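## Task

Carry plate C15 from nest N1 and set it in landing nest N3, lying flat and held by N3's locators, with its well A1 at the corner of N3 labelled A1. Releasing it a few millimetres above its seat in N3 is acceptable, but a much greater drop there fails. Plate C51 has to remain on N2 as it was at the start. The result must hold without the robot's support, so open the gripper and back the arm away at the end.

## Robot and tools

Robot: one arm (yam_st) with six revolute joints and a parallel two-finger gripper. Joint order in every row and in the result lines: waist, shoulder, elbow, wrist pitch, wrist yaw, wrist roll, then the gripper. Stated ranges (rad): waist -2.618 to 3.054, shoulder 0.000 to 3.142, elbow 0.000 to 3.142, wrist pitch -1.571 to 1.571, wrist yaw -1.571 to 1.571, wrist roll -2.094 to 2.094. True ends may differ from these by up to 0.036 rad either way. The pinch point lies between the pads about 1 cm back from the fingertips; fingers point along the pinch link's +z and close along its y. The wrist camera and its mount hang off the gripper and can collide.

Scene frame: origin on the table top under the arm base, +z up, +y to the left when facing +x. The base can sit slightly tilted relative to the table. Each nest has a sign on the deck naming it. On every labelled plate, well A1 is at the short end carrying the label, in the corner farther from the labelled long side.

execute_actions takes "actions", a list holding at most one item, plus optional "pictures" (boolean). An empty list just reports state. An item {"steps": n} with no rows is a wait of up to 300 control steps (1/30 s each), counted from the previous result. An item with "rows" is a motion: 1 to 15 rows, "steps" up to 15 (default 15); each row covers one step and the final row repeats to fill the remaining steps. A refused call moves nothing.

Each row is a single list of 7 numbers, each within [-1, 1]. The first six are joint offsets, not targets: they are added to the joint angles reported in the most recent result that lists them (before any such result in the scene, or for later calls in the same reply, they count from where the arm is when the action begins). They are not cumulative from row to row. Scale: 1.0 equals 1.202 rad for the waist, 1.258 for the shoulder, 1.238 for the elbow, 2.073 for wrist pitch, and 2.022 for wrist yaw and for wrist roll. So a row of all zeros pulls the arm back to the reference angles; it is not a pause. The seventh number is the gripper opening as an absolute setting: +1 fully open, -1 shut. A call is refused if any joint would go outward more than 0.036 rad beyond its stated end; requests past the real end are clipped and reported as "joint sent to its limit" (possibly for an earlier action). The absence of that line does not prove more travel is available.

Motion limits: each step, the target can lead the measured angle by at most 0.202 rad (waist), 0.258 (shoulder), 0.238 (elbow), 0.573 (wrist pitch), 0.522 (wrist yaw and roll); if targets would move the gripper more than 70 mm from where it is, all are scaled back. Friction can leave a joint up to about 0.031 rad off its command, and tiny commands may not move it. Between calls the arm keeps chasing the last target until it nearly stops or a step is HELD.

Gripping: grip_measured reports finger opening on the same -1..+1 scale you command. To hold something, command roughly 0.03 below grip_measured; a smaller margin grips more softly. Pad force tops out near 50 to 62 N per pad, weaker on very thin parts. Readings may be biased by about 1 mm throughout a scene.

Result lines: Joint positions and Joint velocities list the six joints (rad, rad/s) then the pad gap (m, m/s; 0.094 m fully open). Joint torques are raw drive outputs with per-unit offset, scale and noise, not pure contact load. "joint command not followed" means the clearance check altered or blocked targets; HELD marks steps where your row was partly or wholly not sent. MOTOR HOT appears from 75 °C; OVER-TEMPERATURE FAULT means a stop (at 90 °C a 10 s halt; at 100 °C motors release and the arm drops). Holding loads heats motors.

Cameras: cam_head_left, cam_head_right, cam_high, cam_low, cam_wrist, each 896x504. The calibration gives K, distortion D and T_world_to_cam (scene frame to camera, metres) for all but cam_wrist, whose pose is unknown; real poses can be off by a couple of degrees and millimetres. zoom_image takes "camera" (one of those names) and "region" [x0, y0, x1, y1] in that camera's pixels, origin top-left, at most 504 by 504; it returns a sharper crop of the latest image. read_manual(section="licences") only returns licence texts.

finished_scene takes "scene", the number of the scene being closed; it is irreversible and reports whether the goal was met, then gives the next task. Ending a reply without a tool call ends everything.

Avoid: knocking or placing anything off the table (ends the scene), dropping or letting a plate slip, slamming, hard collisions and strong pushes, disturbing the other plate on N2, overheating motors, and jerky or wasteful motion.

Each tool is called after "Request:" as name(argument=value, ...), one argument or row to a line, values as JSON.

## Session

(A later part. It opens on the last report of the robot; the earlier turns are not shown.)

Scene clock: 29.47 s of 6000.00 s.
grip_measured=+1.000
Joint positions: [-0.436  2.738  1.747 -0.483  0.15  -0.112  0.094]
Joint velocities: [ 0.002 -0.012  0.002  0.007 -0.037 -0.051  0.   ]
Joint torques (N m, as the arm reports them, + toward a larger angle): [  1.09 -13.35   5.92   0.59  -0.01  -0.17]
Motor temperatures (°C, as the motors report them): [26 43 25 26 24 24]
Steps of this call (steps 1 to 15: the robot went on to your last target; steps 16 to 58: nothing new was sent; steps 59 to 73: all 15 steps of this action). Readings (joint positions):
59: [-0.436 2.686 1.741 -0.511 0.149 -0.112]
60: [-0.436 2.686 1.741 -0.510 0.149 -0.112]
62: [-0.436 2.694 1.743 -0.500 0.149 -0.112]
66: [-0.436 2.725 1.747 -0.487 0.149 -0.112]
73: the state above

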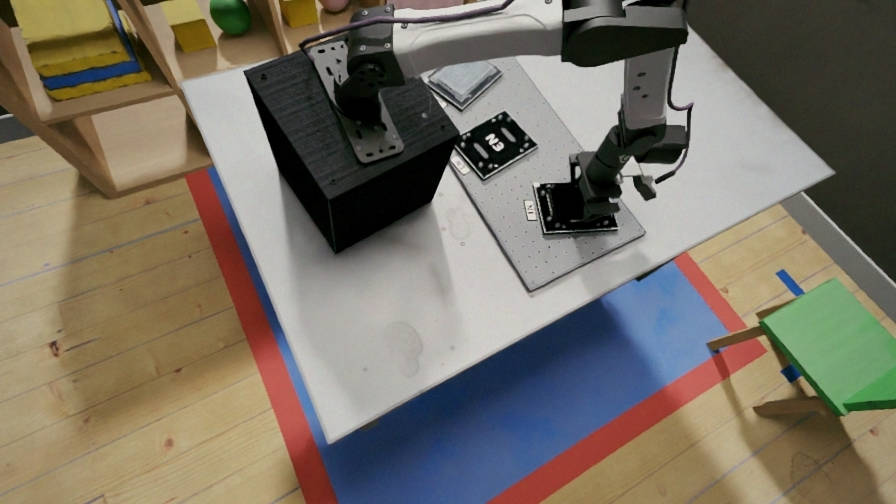

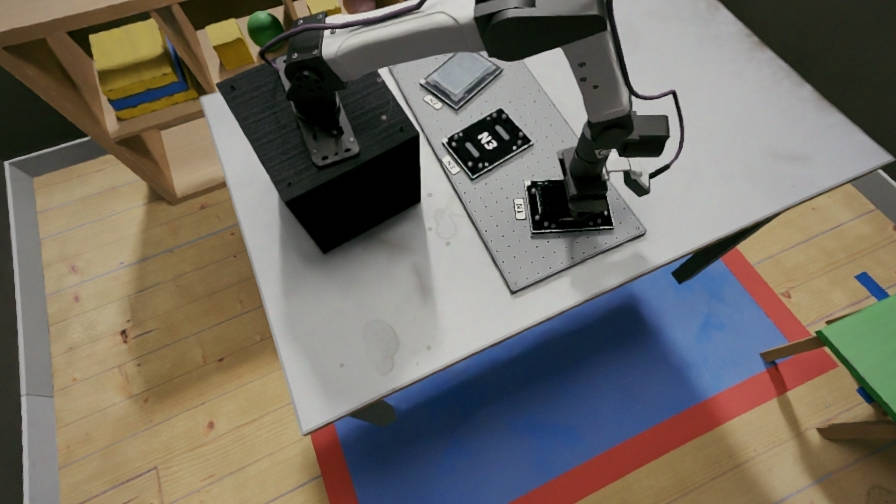

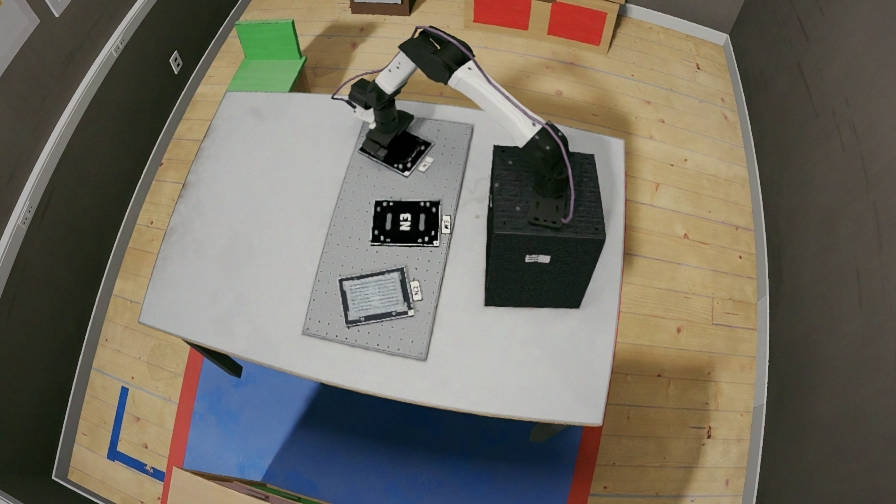

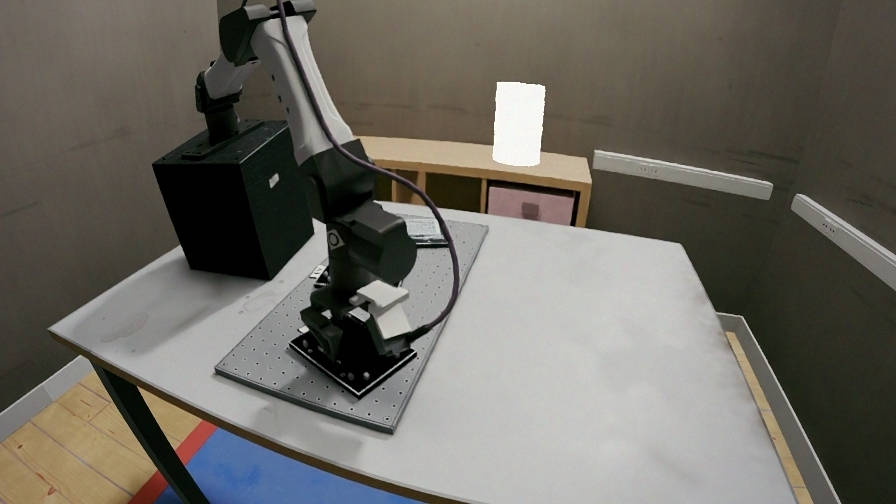

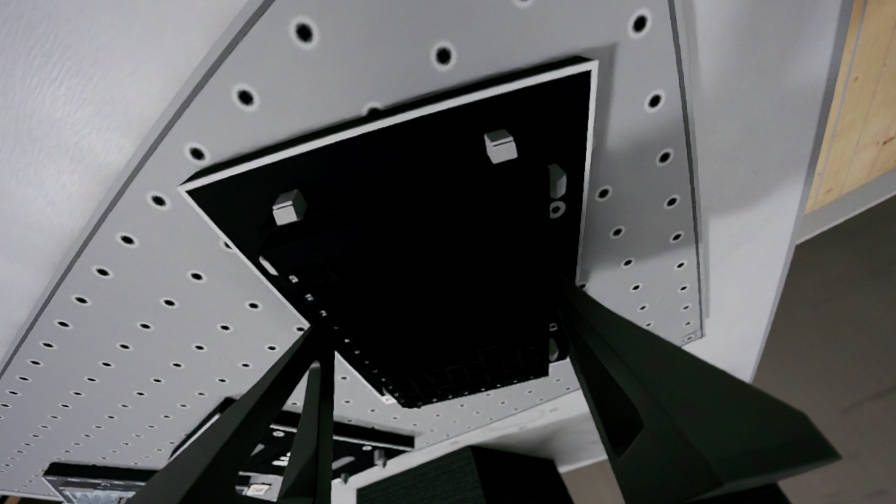

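Request:
execute_actions(
  actions=[
    {"rows":[[-0.005,-0.012,0,0,0,0,1],[-0.010,-0.012,0,0,0,0,1],[-0.015,-0.012,0,0,0,0,1]],"steps":12},
  ],
)

Scene clock: 31.20 s of 6000.00 s.
grip_measured=+1.000
Joint positions: [-0.45   2.738  1.747 -0.482  0.15  -0.112  0.094]
Joint velocities: [ 0.002  0.007  0.002 -0.007  0.066 -0.022  0.   ]
Joint torques (N m, as the arm reports them, + toward a larger angle): [  0.88 -15.31   4.68   0.47  -0.1   -0.1 ]
Motor temperatures (°C, as the motors report them): [26 43 25 26 24 24]
Steps of this call (steps 1 to 15: the robot went on to your last target; steps 16 to 40: nothing new was sent; steps 41 to 52: all 12 steps of this action). Readings (joint positions):
41: [-0.436 2.738 1.747 -0.482 0.150 -0.112]
42: [-0.436 2.738 1.747 -0.482 0.150 -0.112]
44: [-0.439 2.738 1.747 -0.482 0.150 -0.112]
48: [-0.447 2.738 1.747 -0.482 0.150 -0.112]
52: the state above

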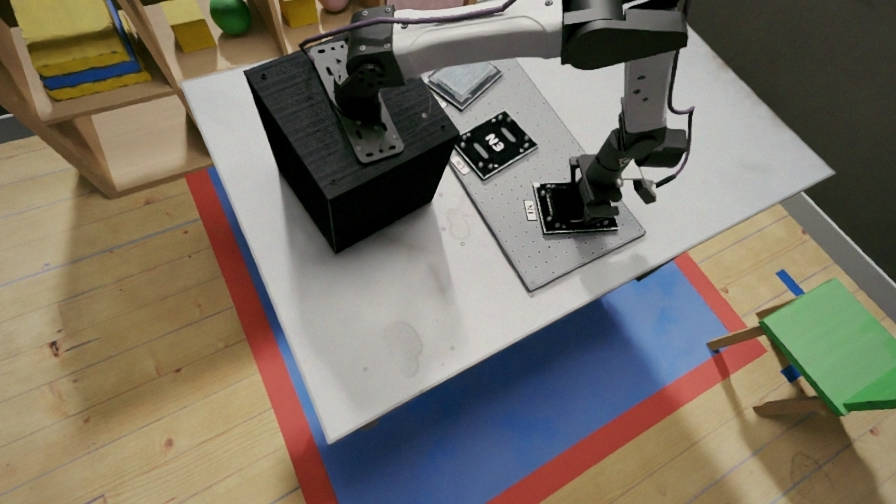

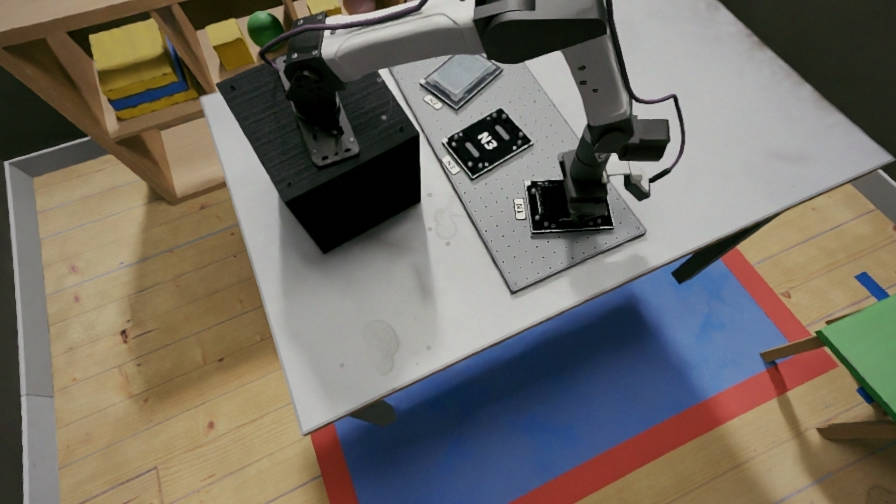

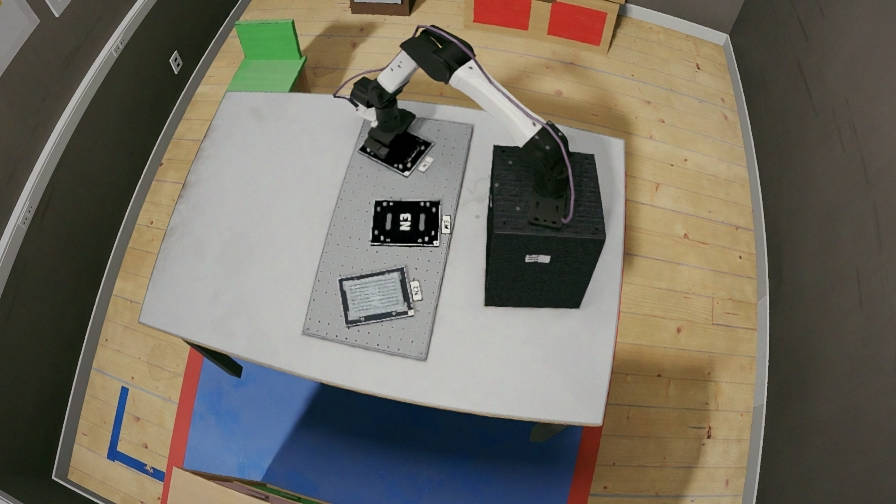

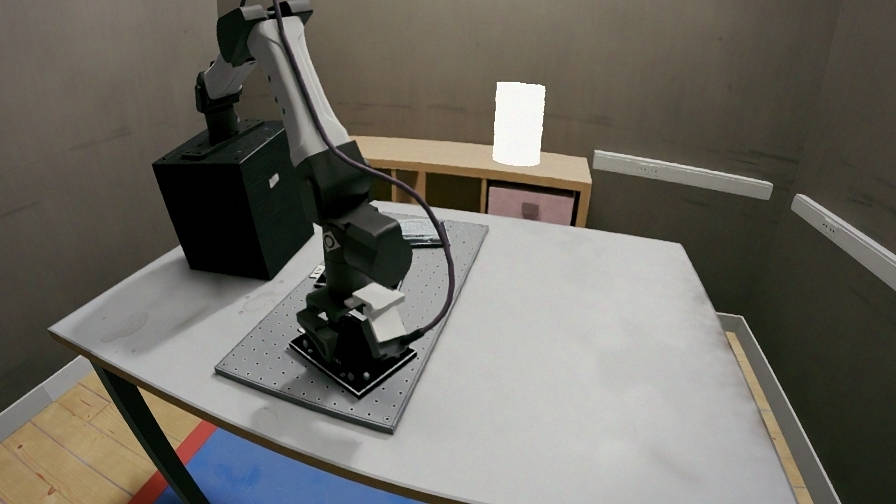

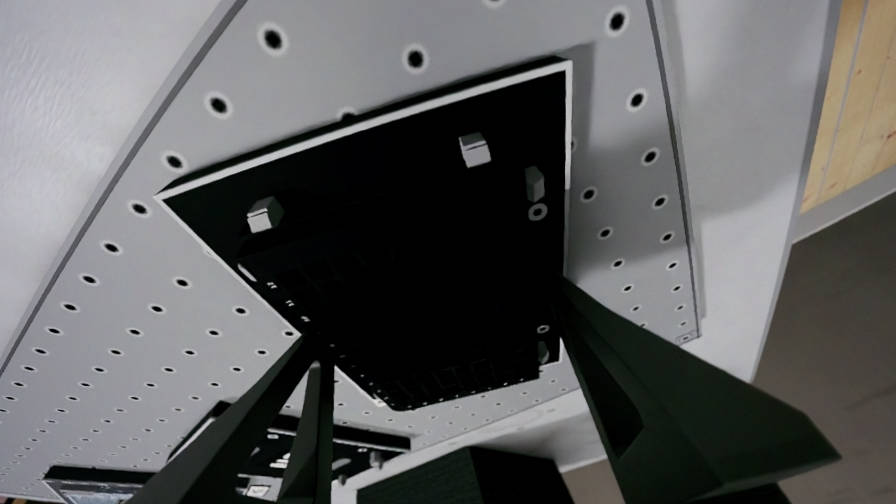

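Request:
execute_actions(
  actions=[
    {"rows":[[0,0.008,0,0,0,0.005,1],[0,0.016,0.002,0.002,0,0.01,1],[0,0.024,0.004,0.004,0,0.015,1],[0,0.032,0.006,0.006,0,0.015,1]],"steps":14},
  ],
)

Request:
zoom_image(
  camera="cam_wrist",
  region=[200,180,680,450],
)

Scene clock: 32.50 s of 6000.00 s.
grip_measured=+1.000
Joint positions: [-0.45   2.742  1.747 -0.478  0.15  -0.096  0.094]
Joint velocities: [ 0.007  0.042  0.007 -0.007 -0.022  0.037  0.   ]
Joint torques (N m, as the arm reports them, + toward a larger angle): [  1.19 -11.46   5.35   0.57  -0.02   0.05]
Motor temperatures (°C, as the motors report them): [26 44 25 26 24 24]
Steps of this call (steps 1 to 15: the robot went on to your last target; steps 16 to 25: nothing new was sent; steps 26 to 39: all 14 steps of this action). Readings (joint positions):
26: [-0.450 2.738 1.747 -0.482 0.150 -0.112]
27: [-0.450 2.738 1.747 -0.482 0.150 -0.110]
29: [-0.450 2.739 1.747 -0.481 0.150 -0.104]
33: [-0.450 2.742 1.747 -0.478 0.150 -0.098]
39: the state above

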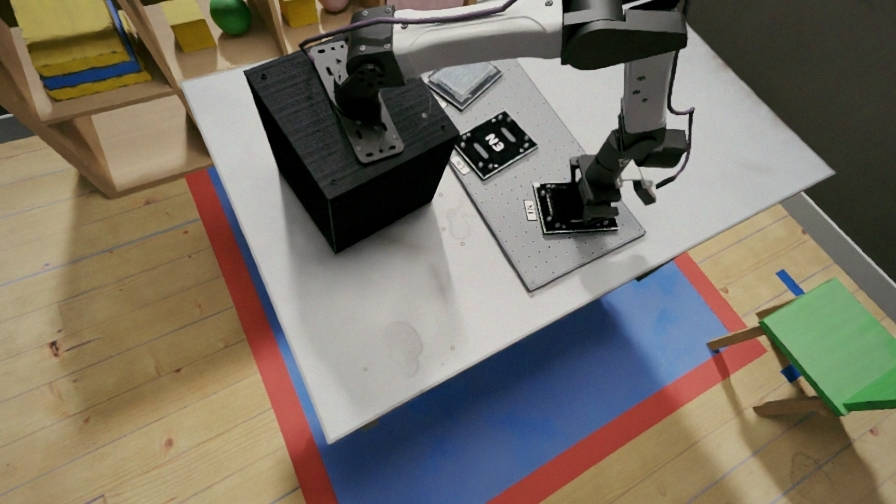

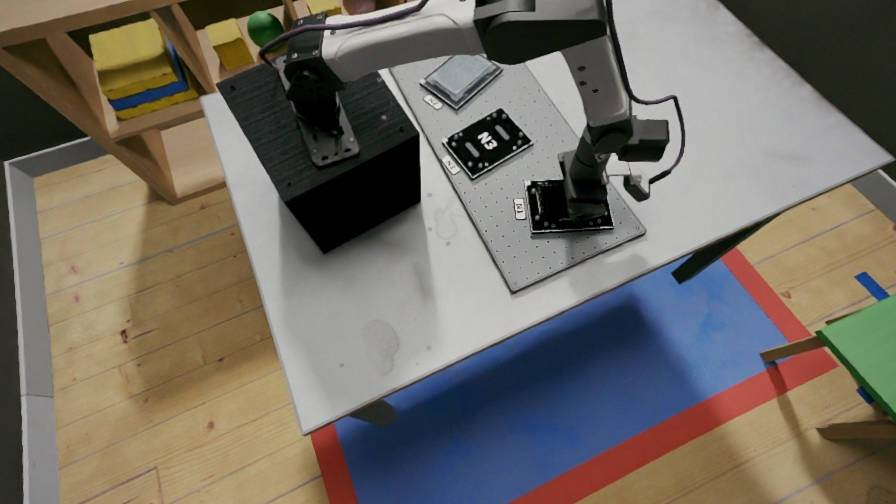

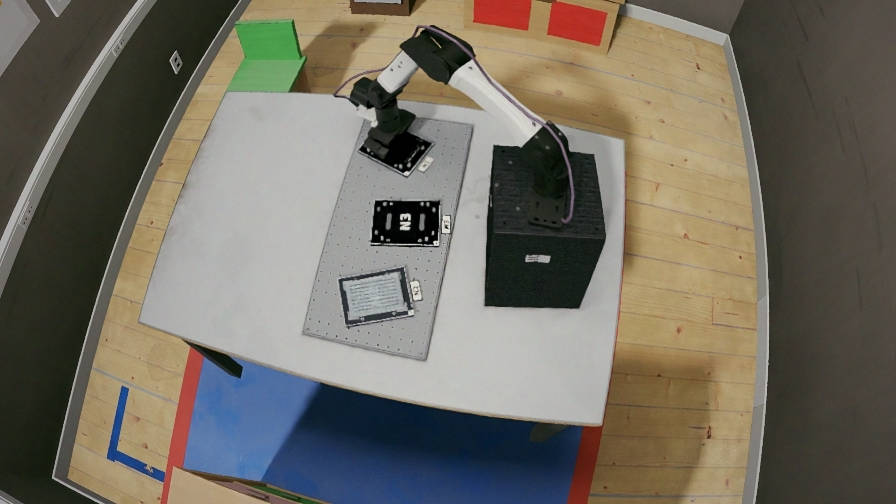

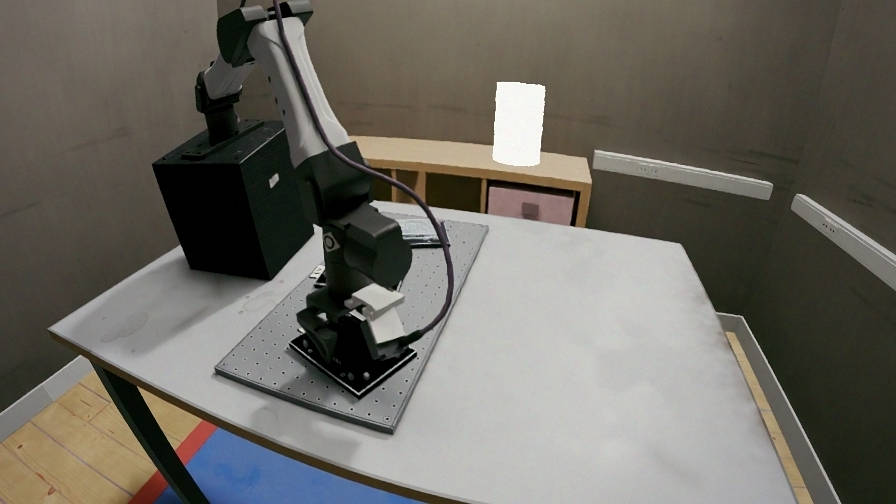

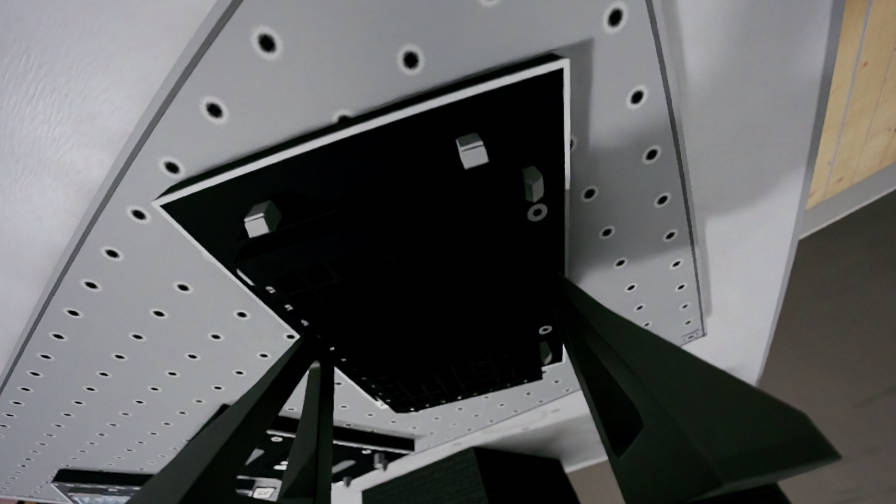

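Region (200, 180, 680, 450) of cam_wrist's 896x504 image, scaled by 1.050, with more detail than that image has; it fills the top 284 rows of this view, and the rest is white.

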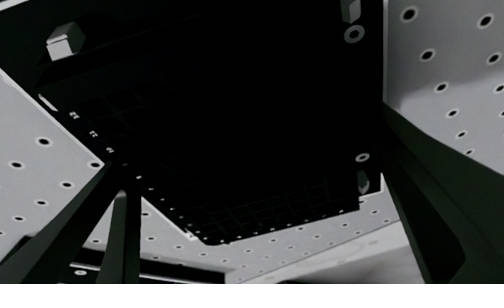

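Request:
execute_actions(
  actions=[
    {"rows":[[0,0,0,0,0,0,0.95],[0,0,0,0,0,0,0.9],[0,0,0,0,0,0,0.86],[0,0,0,0,0,0,0.82],[0,0,0,0,0,0,0.79],[0,0,0,0,0,0,0.77],[0,0,0,0,0,0,0.75],[0,0,0,0,0,0,0.74],[0,0,0,0,0,0,0.73]],"steps":15},
  ],
)

Scene clock: 33.90 s of 6000.00 s.
grip_measured=+0.759
Joint positions: [-0.45   2.742  1.747 -0.478  0.144 -0.096  0.083]
Joint velocities: [ 0.002 -0.002  0.007 -0.007 -0.022 -0.007 -0.001]
Joint torques (N m, as the arm reports them, + toward a larger angle): [  1.16 -14.25   4.75   0.48   0.02  -0.1 ]
Motor temperatures (°C, as the motors report them): [26 44 25 26 24 24]
Steps of this call (steps 1 to 15: the robot went on to your last target; steps 16 to 27: nothing new was sent; steps 28 to 42: all 15 steps of this action). Readings (joint positions):
28: [-0.450 2.742 1.747 -0.478 0.148 -0.096]
29: [-0.450 2.742 1.747 -0.478 0.146 -0.096]
31: [-0.450 2.742 1.747 -0.478 0.144 -0.096]
35: [-0.450 2.742 1.747 -0.478 0.144 -0.096]
42: the state above

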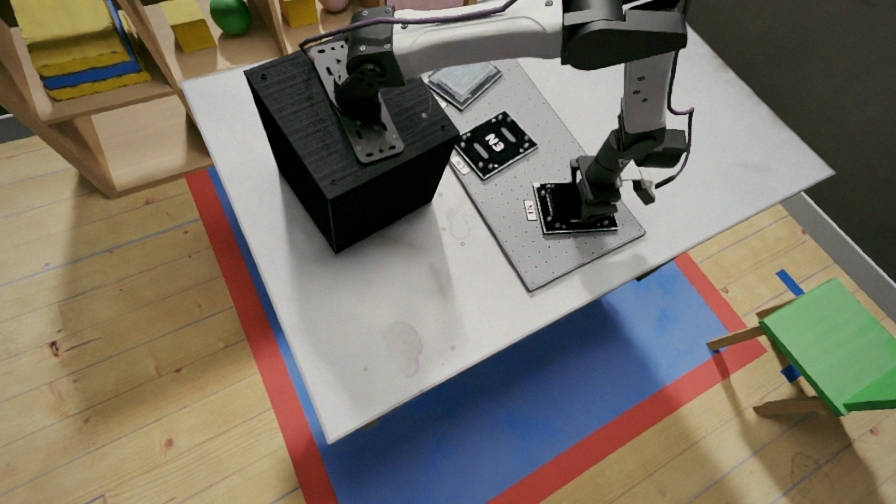

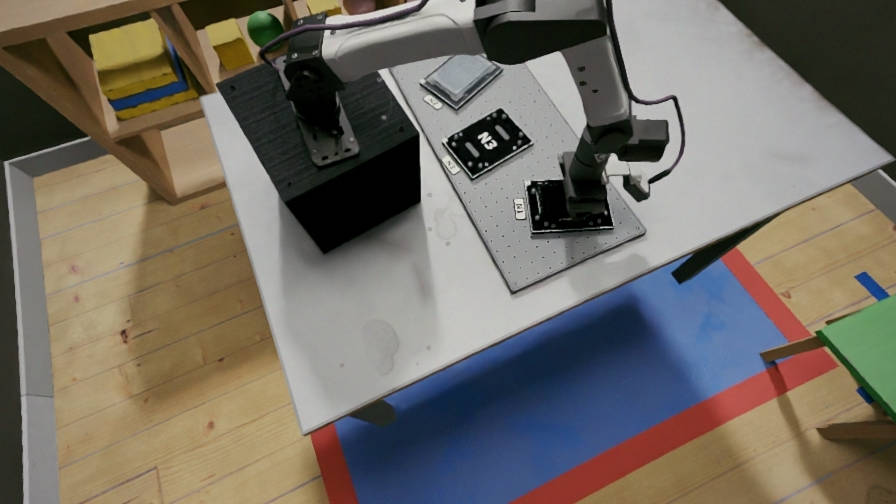

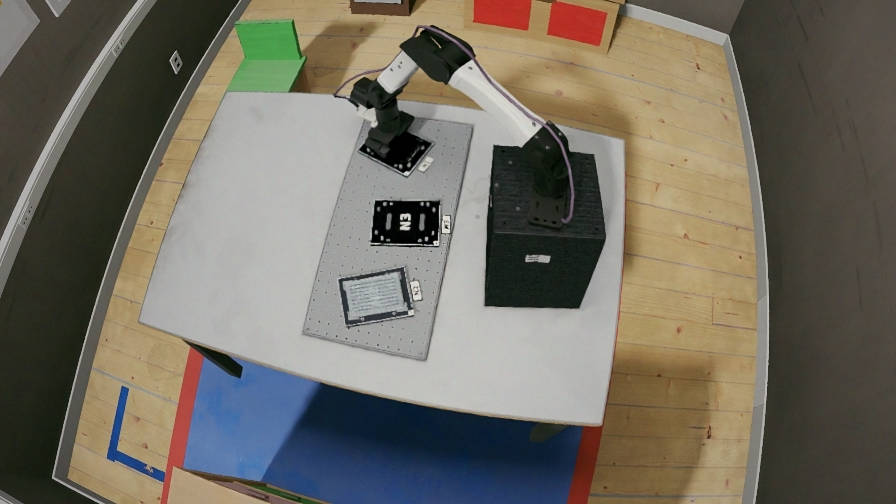

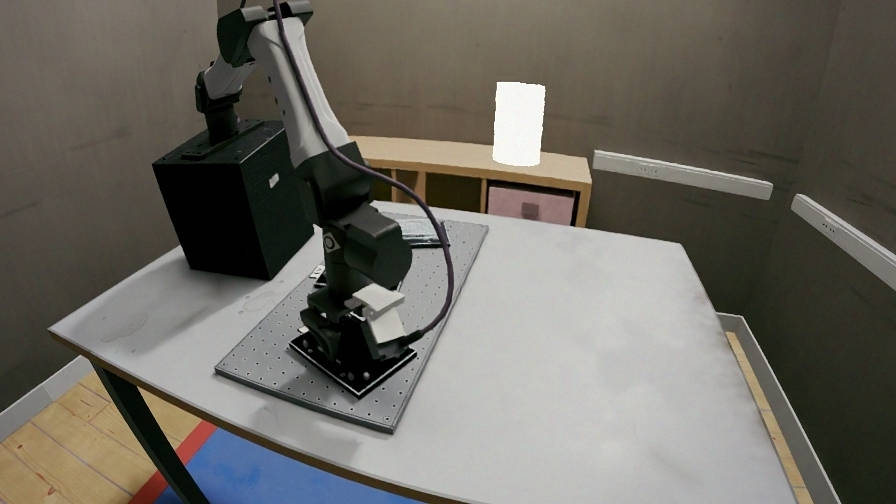

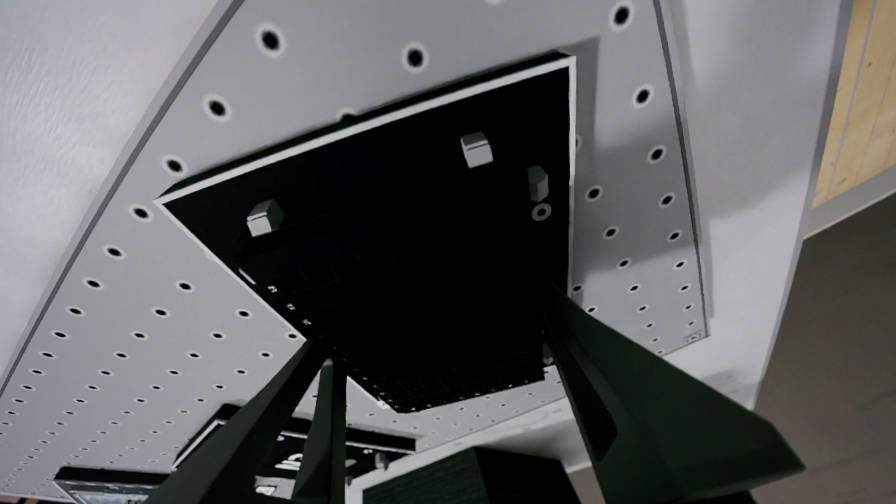

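Request:
execute_actions(
  actions=[
    {"rows":[[0,-0.015,-0.006,-0.003,0,0,0.727],[0.001,-0.03,-0.013,-0.007,0,0,0.727],[0.002,-0.045,-0.021,-0.011,0,0,0.727],[0.004,-0.06,-0.029,-0.015,0,0,0.727],[0.006,-0.075,-0.037,-0.019,0,0,0.727],[0.008,-0.09,-0.045,-0.023,0,0,0.727],[0.01,-0.105,-0.053,-0.027,0,0,0.727],[0.012,-0.118,-0.06,-0.031,0,0,0.727],[0.014,-0.125,-0.065,-0.033,0,0,0.727]]},
  ],
)

Scene clock: 36.70 s of 6000.00 s.
grip_measured=+0.759
Joint positions: [-0.44   2.598  1.683 -0.527  0.142 -0.096  0.083]
Joint velocities: [ 0.007  0.002 -0.002 -0.022 -0.037  0.022  0.   ]
Joint torques (N m, as the arm reports them, + toward a larger angle): [  1.62 -15.     3.88   0.33  -0.02  -0.1 ]
Motor temperatures (°C, as the motors report them): [26 45 25 26 24 24]
Steps of this call (steps 1 to 15: the robot went on to your last target; steps 16 to 69: nothing new was sent; steps 70 to 84: all 15 steps of this action). Readings (joint positions):
70: [-0.450 2.742 1.747 -0.478 0.144 -0.096]
71: [-0.450 2.742 1.747 -0.479 0.144 -0.096]
73: [-0.450 2.731 1.737 -0.478 0.144 -0.096]
77: [-0.448 2.665 1.697 -0.504 0.142 -0.096]
84: the state above

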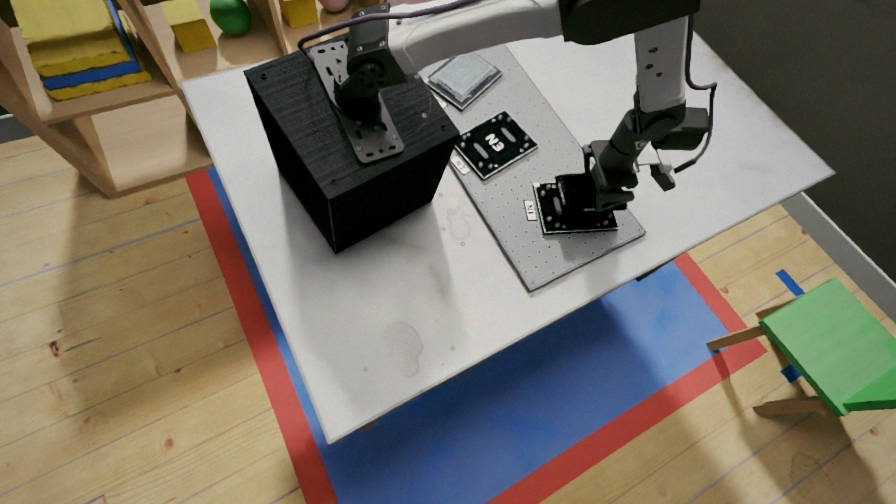

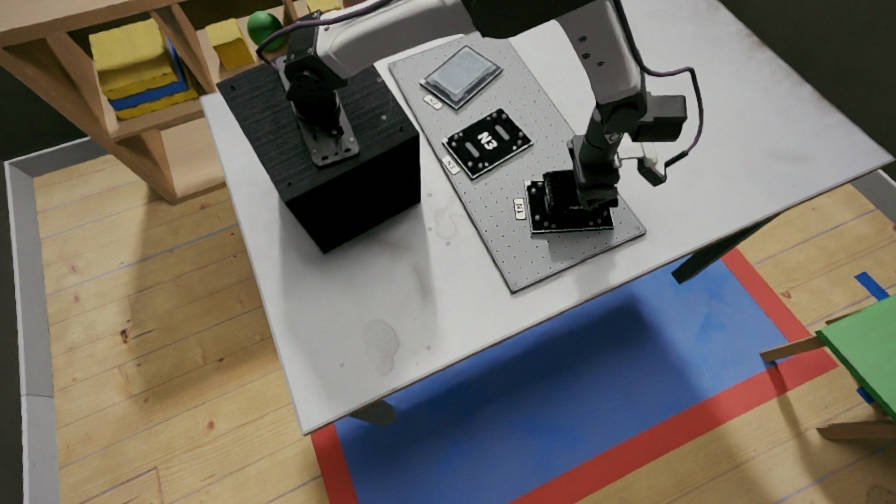

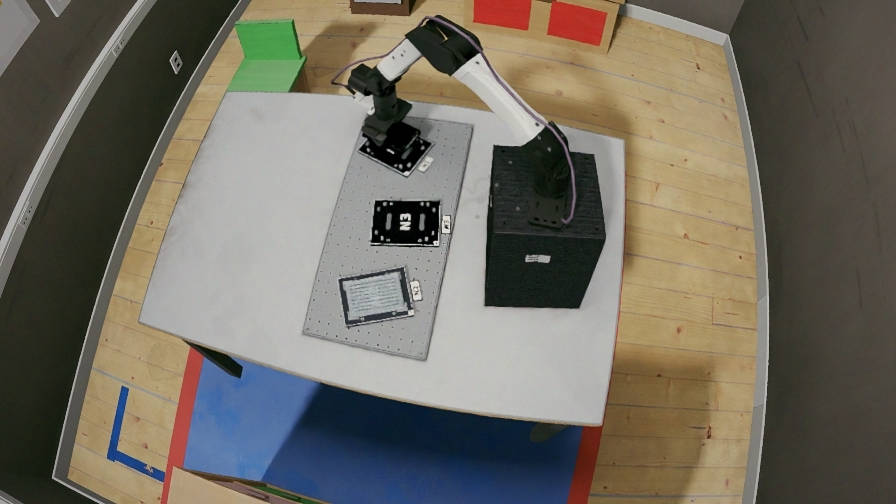

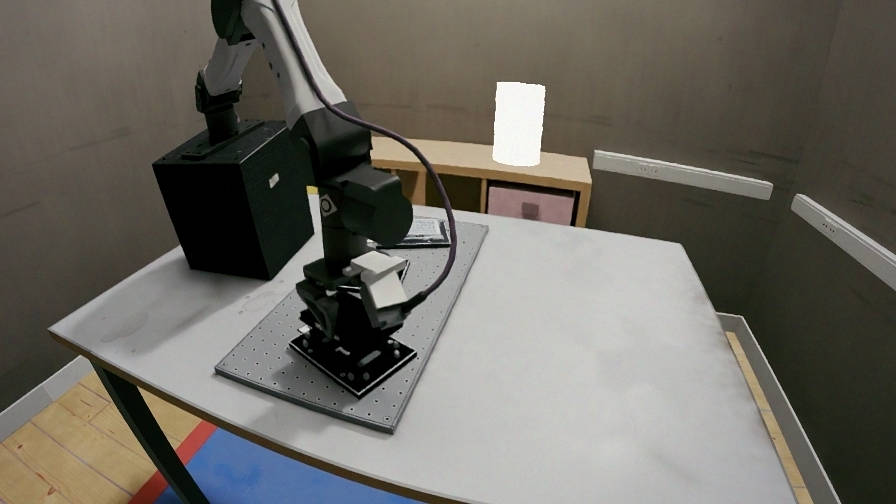

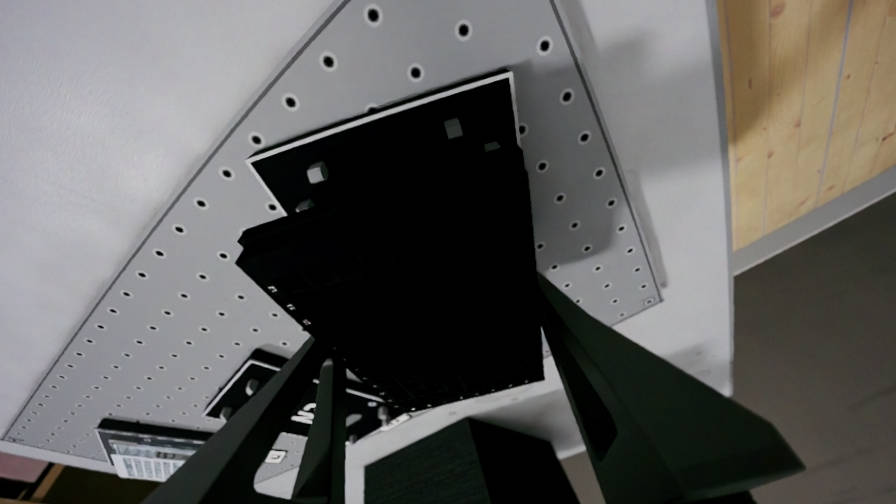

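Request:
execute_actions(
  actions=[
    {"rows":[[0.004,-0.001,-0.005,0.002,0,0,0.727],[0.013,-0.004,-0.016,0.006,0.001,-0.001,0.727],[0.026,-0.008,-0.032,0.011,0.002,-0.001,0.727],[0.043,-0.014,-0.053,0.019,0.003,-0.002,0.727],[0.061,-0.02,-0.074,0.026,0.004,-0.003,0.727],[0.078,-0.025,-0.095,0.034,0.005,-0.004,0.727],[0.095,-0.031,-0.116,0.041,0.006,-0.005,0.727],[0.113,-0.036,-0.137,0.049,0.007,-0.006,0.727],[0.13,-0.042,-0.158,0.056,0.008,-0.007,0.727],[0.147,-0.048,-0.179,0.064,0.009,-0.008,0.727],[0.165,-0.053,-0.2,0.071,0.01,-0.009,0.727],[0.182,-0.059,-0.221,0.079,0.011,-0.01,0.727],[0.199,-0.064,-0.242,0.086,0.012,-0.011,0.727],[0.217,-0.07,-0.263,0.094,0.013,-0.012,0.727],[0.234,-0.076,-0.284,0.102,0.014,-0.013,0.727]]},
  ],
  pictures=false,
)

Request:
execute_actions(
  actions=[
    {"rows":[[0.03,-0.01,-0.036,0.013,0.001,-0.001,0.727],[0.047,-0.015,-0.057,0.02,0.002,-0.002,0.727],[0.065,-0.021,-0.078,0.028,0.003,-0.003,0.727],[0.082,-0.026,-0.099,0.035,0.004,-0.004,0.727],[0.099,-0.032,-0.12,0.043,0.005,-0.005,0.727],[0.117,-0.037,-0.141,0.05,0.006,-0.006,0.727],[0.134,-0.043,-0.162,0.058,0.007,-0.007,0.727],[0.151,-0.048,-0.183,0.065,0.008,-0.008,0.727],[0.169,-0.054,-0.204,0.073,0.009,-0.009,0.727],[0.186,-0.059,-0.225,0.08,0.01,-0.01,0.727],[0.2,-0.064,-0.243,0.086,0.011,-0.011,0.727],[0.212,-0.067,-0.257,0.091,0.012,-0.011,0.727],[0.22,-0.07,-0.267,0.095,0.012,-0.011,0.727],[0.225,-0.072,-0.273,0.097,0.012,-0.011,0.727]]},
  ],
  pictures=false,
)

Request:
execute_actions(
  actions=[
    {"steps":20},
  ],
)

Scene clock: 40.73 s of 6000.00 s.
grip_measured=+0.760
Joint positions: [-0.188  2.552  1.383 -0.385  0.155 -0.106  0.083]
Joint velocities: [ 0.593 -0.212 -0.73   0.344 -0.037 -0.095 -0.001]
Joint torques (N m, as the arm reports them, + toward a larger angle): [  0.68 -15.43   3.5    0.49   0.13  -0.23]
Motor temperatures (°C, as the motors report them): [26 47 25 26 24 24]
Steps of this call (steps 1 to 30: the robot went on to your last target; steps 31 to 90: nothing new was sent; then 0.53 s passed at rest; steps 91 to 105: all 15 steps of this action). Readings (joint positions):
91: [-0.440 2.598 1.680 -0.540 0.142 -0.096]
92: [-0.439 2.598 1.680 -0.538 0.142 -0.096]
94: [-0.432 2.597 1.667 -0.519 0.145 -0.096]
98: [-0.366 2.586 1.575 -0.469 0.152 -0.096]
105: the state above

Scene clock: 41.23 s of 6000.00 s.
grip_measured=+0.760
Joint positions: [ 0.08   2.499  1.064 -0.236  0.163 -0.116  0.083]
Joint velocities: [ 0.217 -0.051 -0.252  0.125  0.022 -0.051  0.   ]
Joint torques (N m, as the arm reports them, + toward a larger angle): [  0.23 -13.14   2.3    0.51   0.14  -0.15]
Motor temperatures (°C, as the motors report them): [26 47 25 26 24 24]
Steps of this call (steps 1 to 15: all 15 steps of this action). Readings (joint positions):
1: [-0.169 2.550 1.366 -0.382 0.155 -0.106]
2: [-0.153 2.550 1.353 -0.376 0.155 -0.106]
4: [-0.123 2.549 1.316 -0.354 0.155 -0.106]
8: [-0.050 2.534 1.213 -0.306 0.159 -0.107]
15: the state above

Scene clock: 41.90 s of 6000.00 s.
grip_measured=+0.760
Joint positions: [ 0.085  2.491  1.056 -0.193  0.171 -0.117  0.083]
Joint velocities: [-0.017 -0.007 -0.012  0.007  0.051 -0.007  0.   ]
Joint torques (N m, as the arm reports them, + toward a larger angle): [  0.86 -12.8    1.93   0.41   0.04  -0.21]
Motor temperatures (°C, as the motors report them): [26 47 25 26 24 24]
Steps of this call (steps 1 to 20: the robot went on to your last target). Readings (joint positions):
1: [0.085 2.498 1.058 -0.231 0.163 -0.117]
2: [0.085 2.498 1.056 -0.227 0.163 -0.117]
4: [0.085 2.497 1.056 -0.217 0.166 -0.117]
8: [0.085 2.491 1.056 -0.201 0.169 -0.117]
20: the state above

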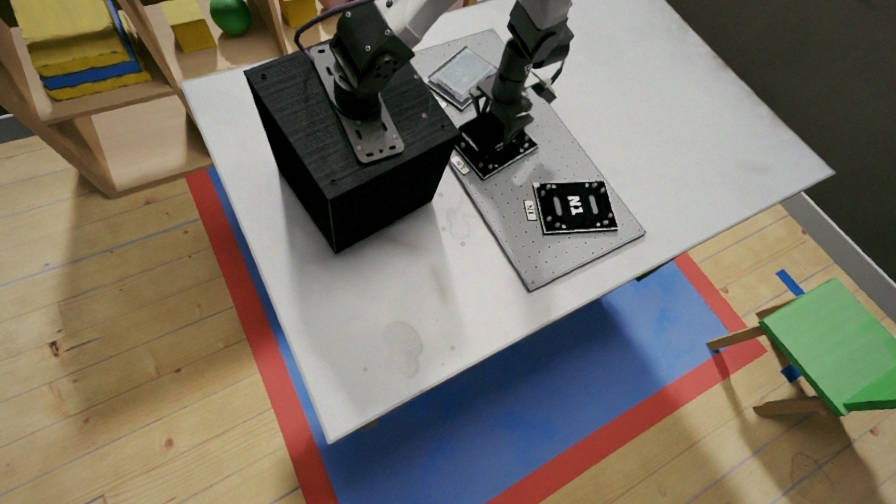

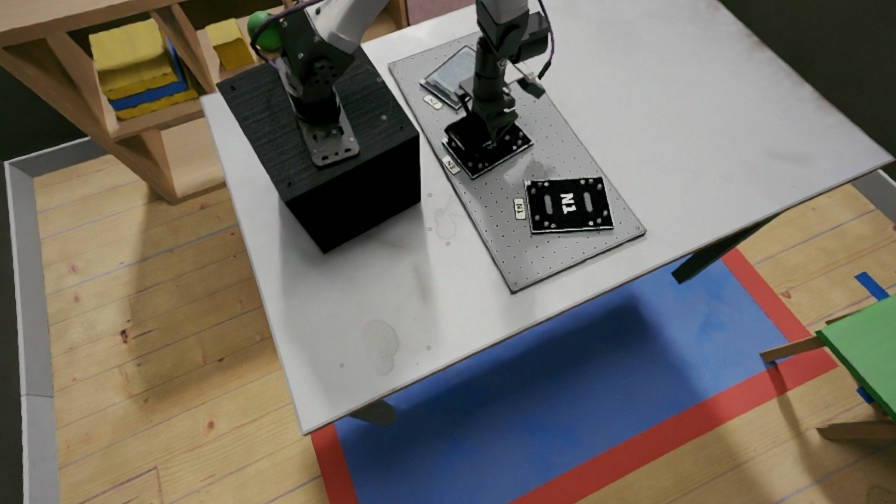

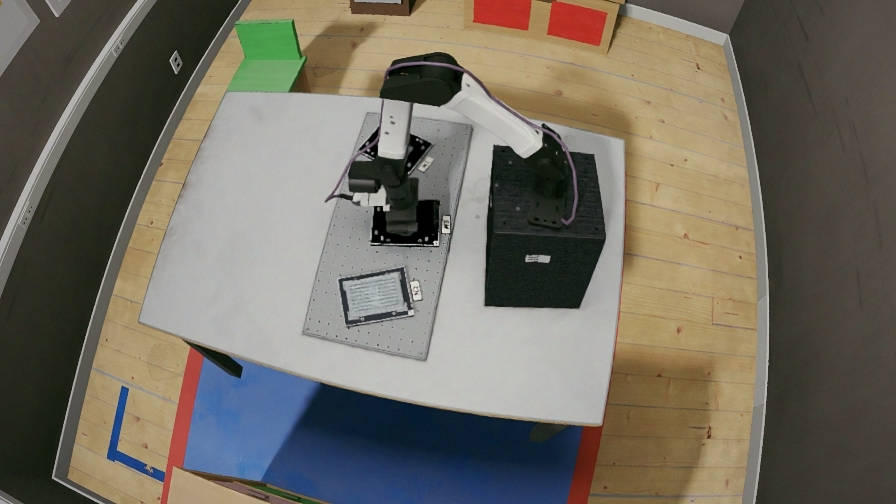

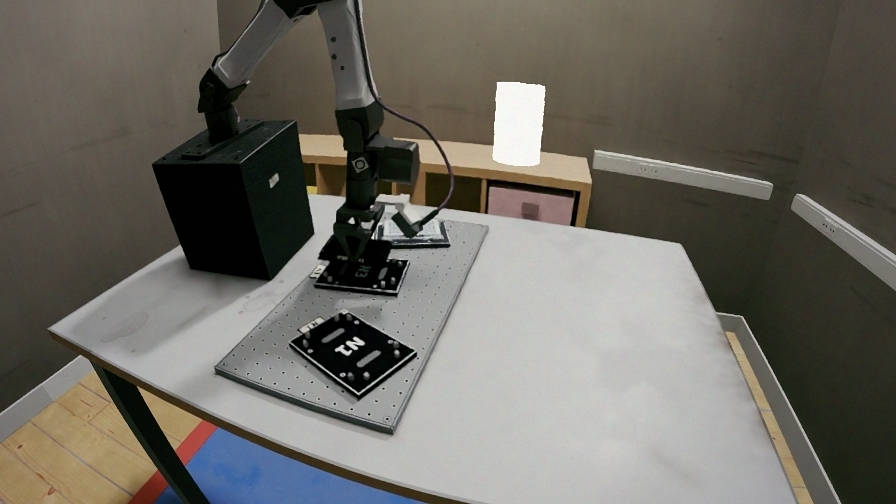

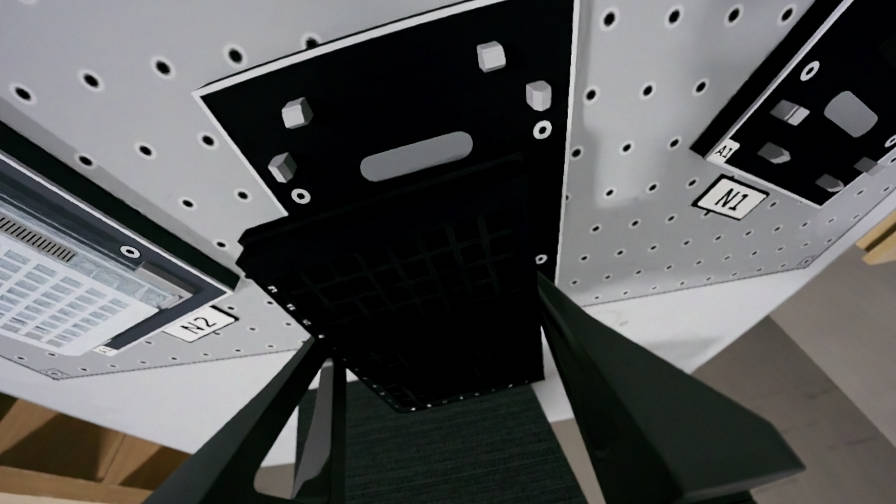

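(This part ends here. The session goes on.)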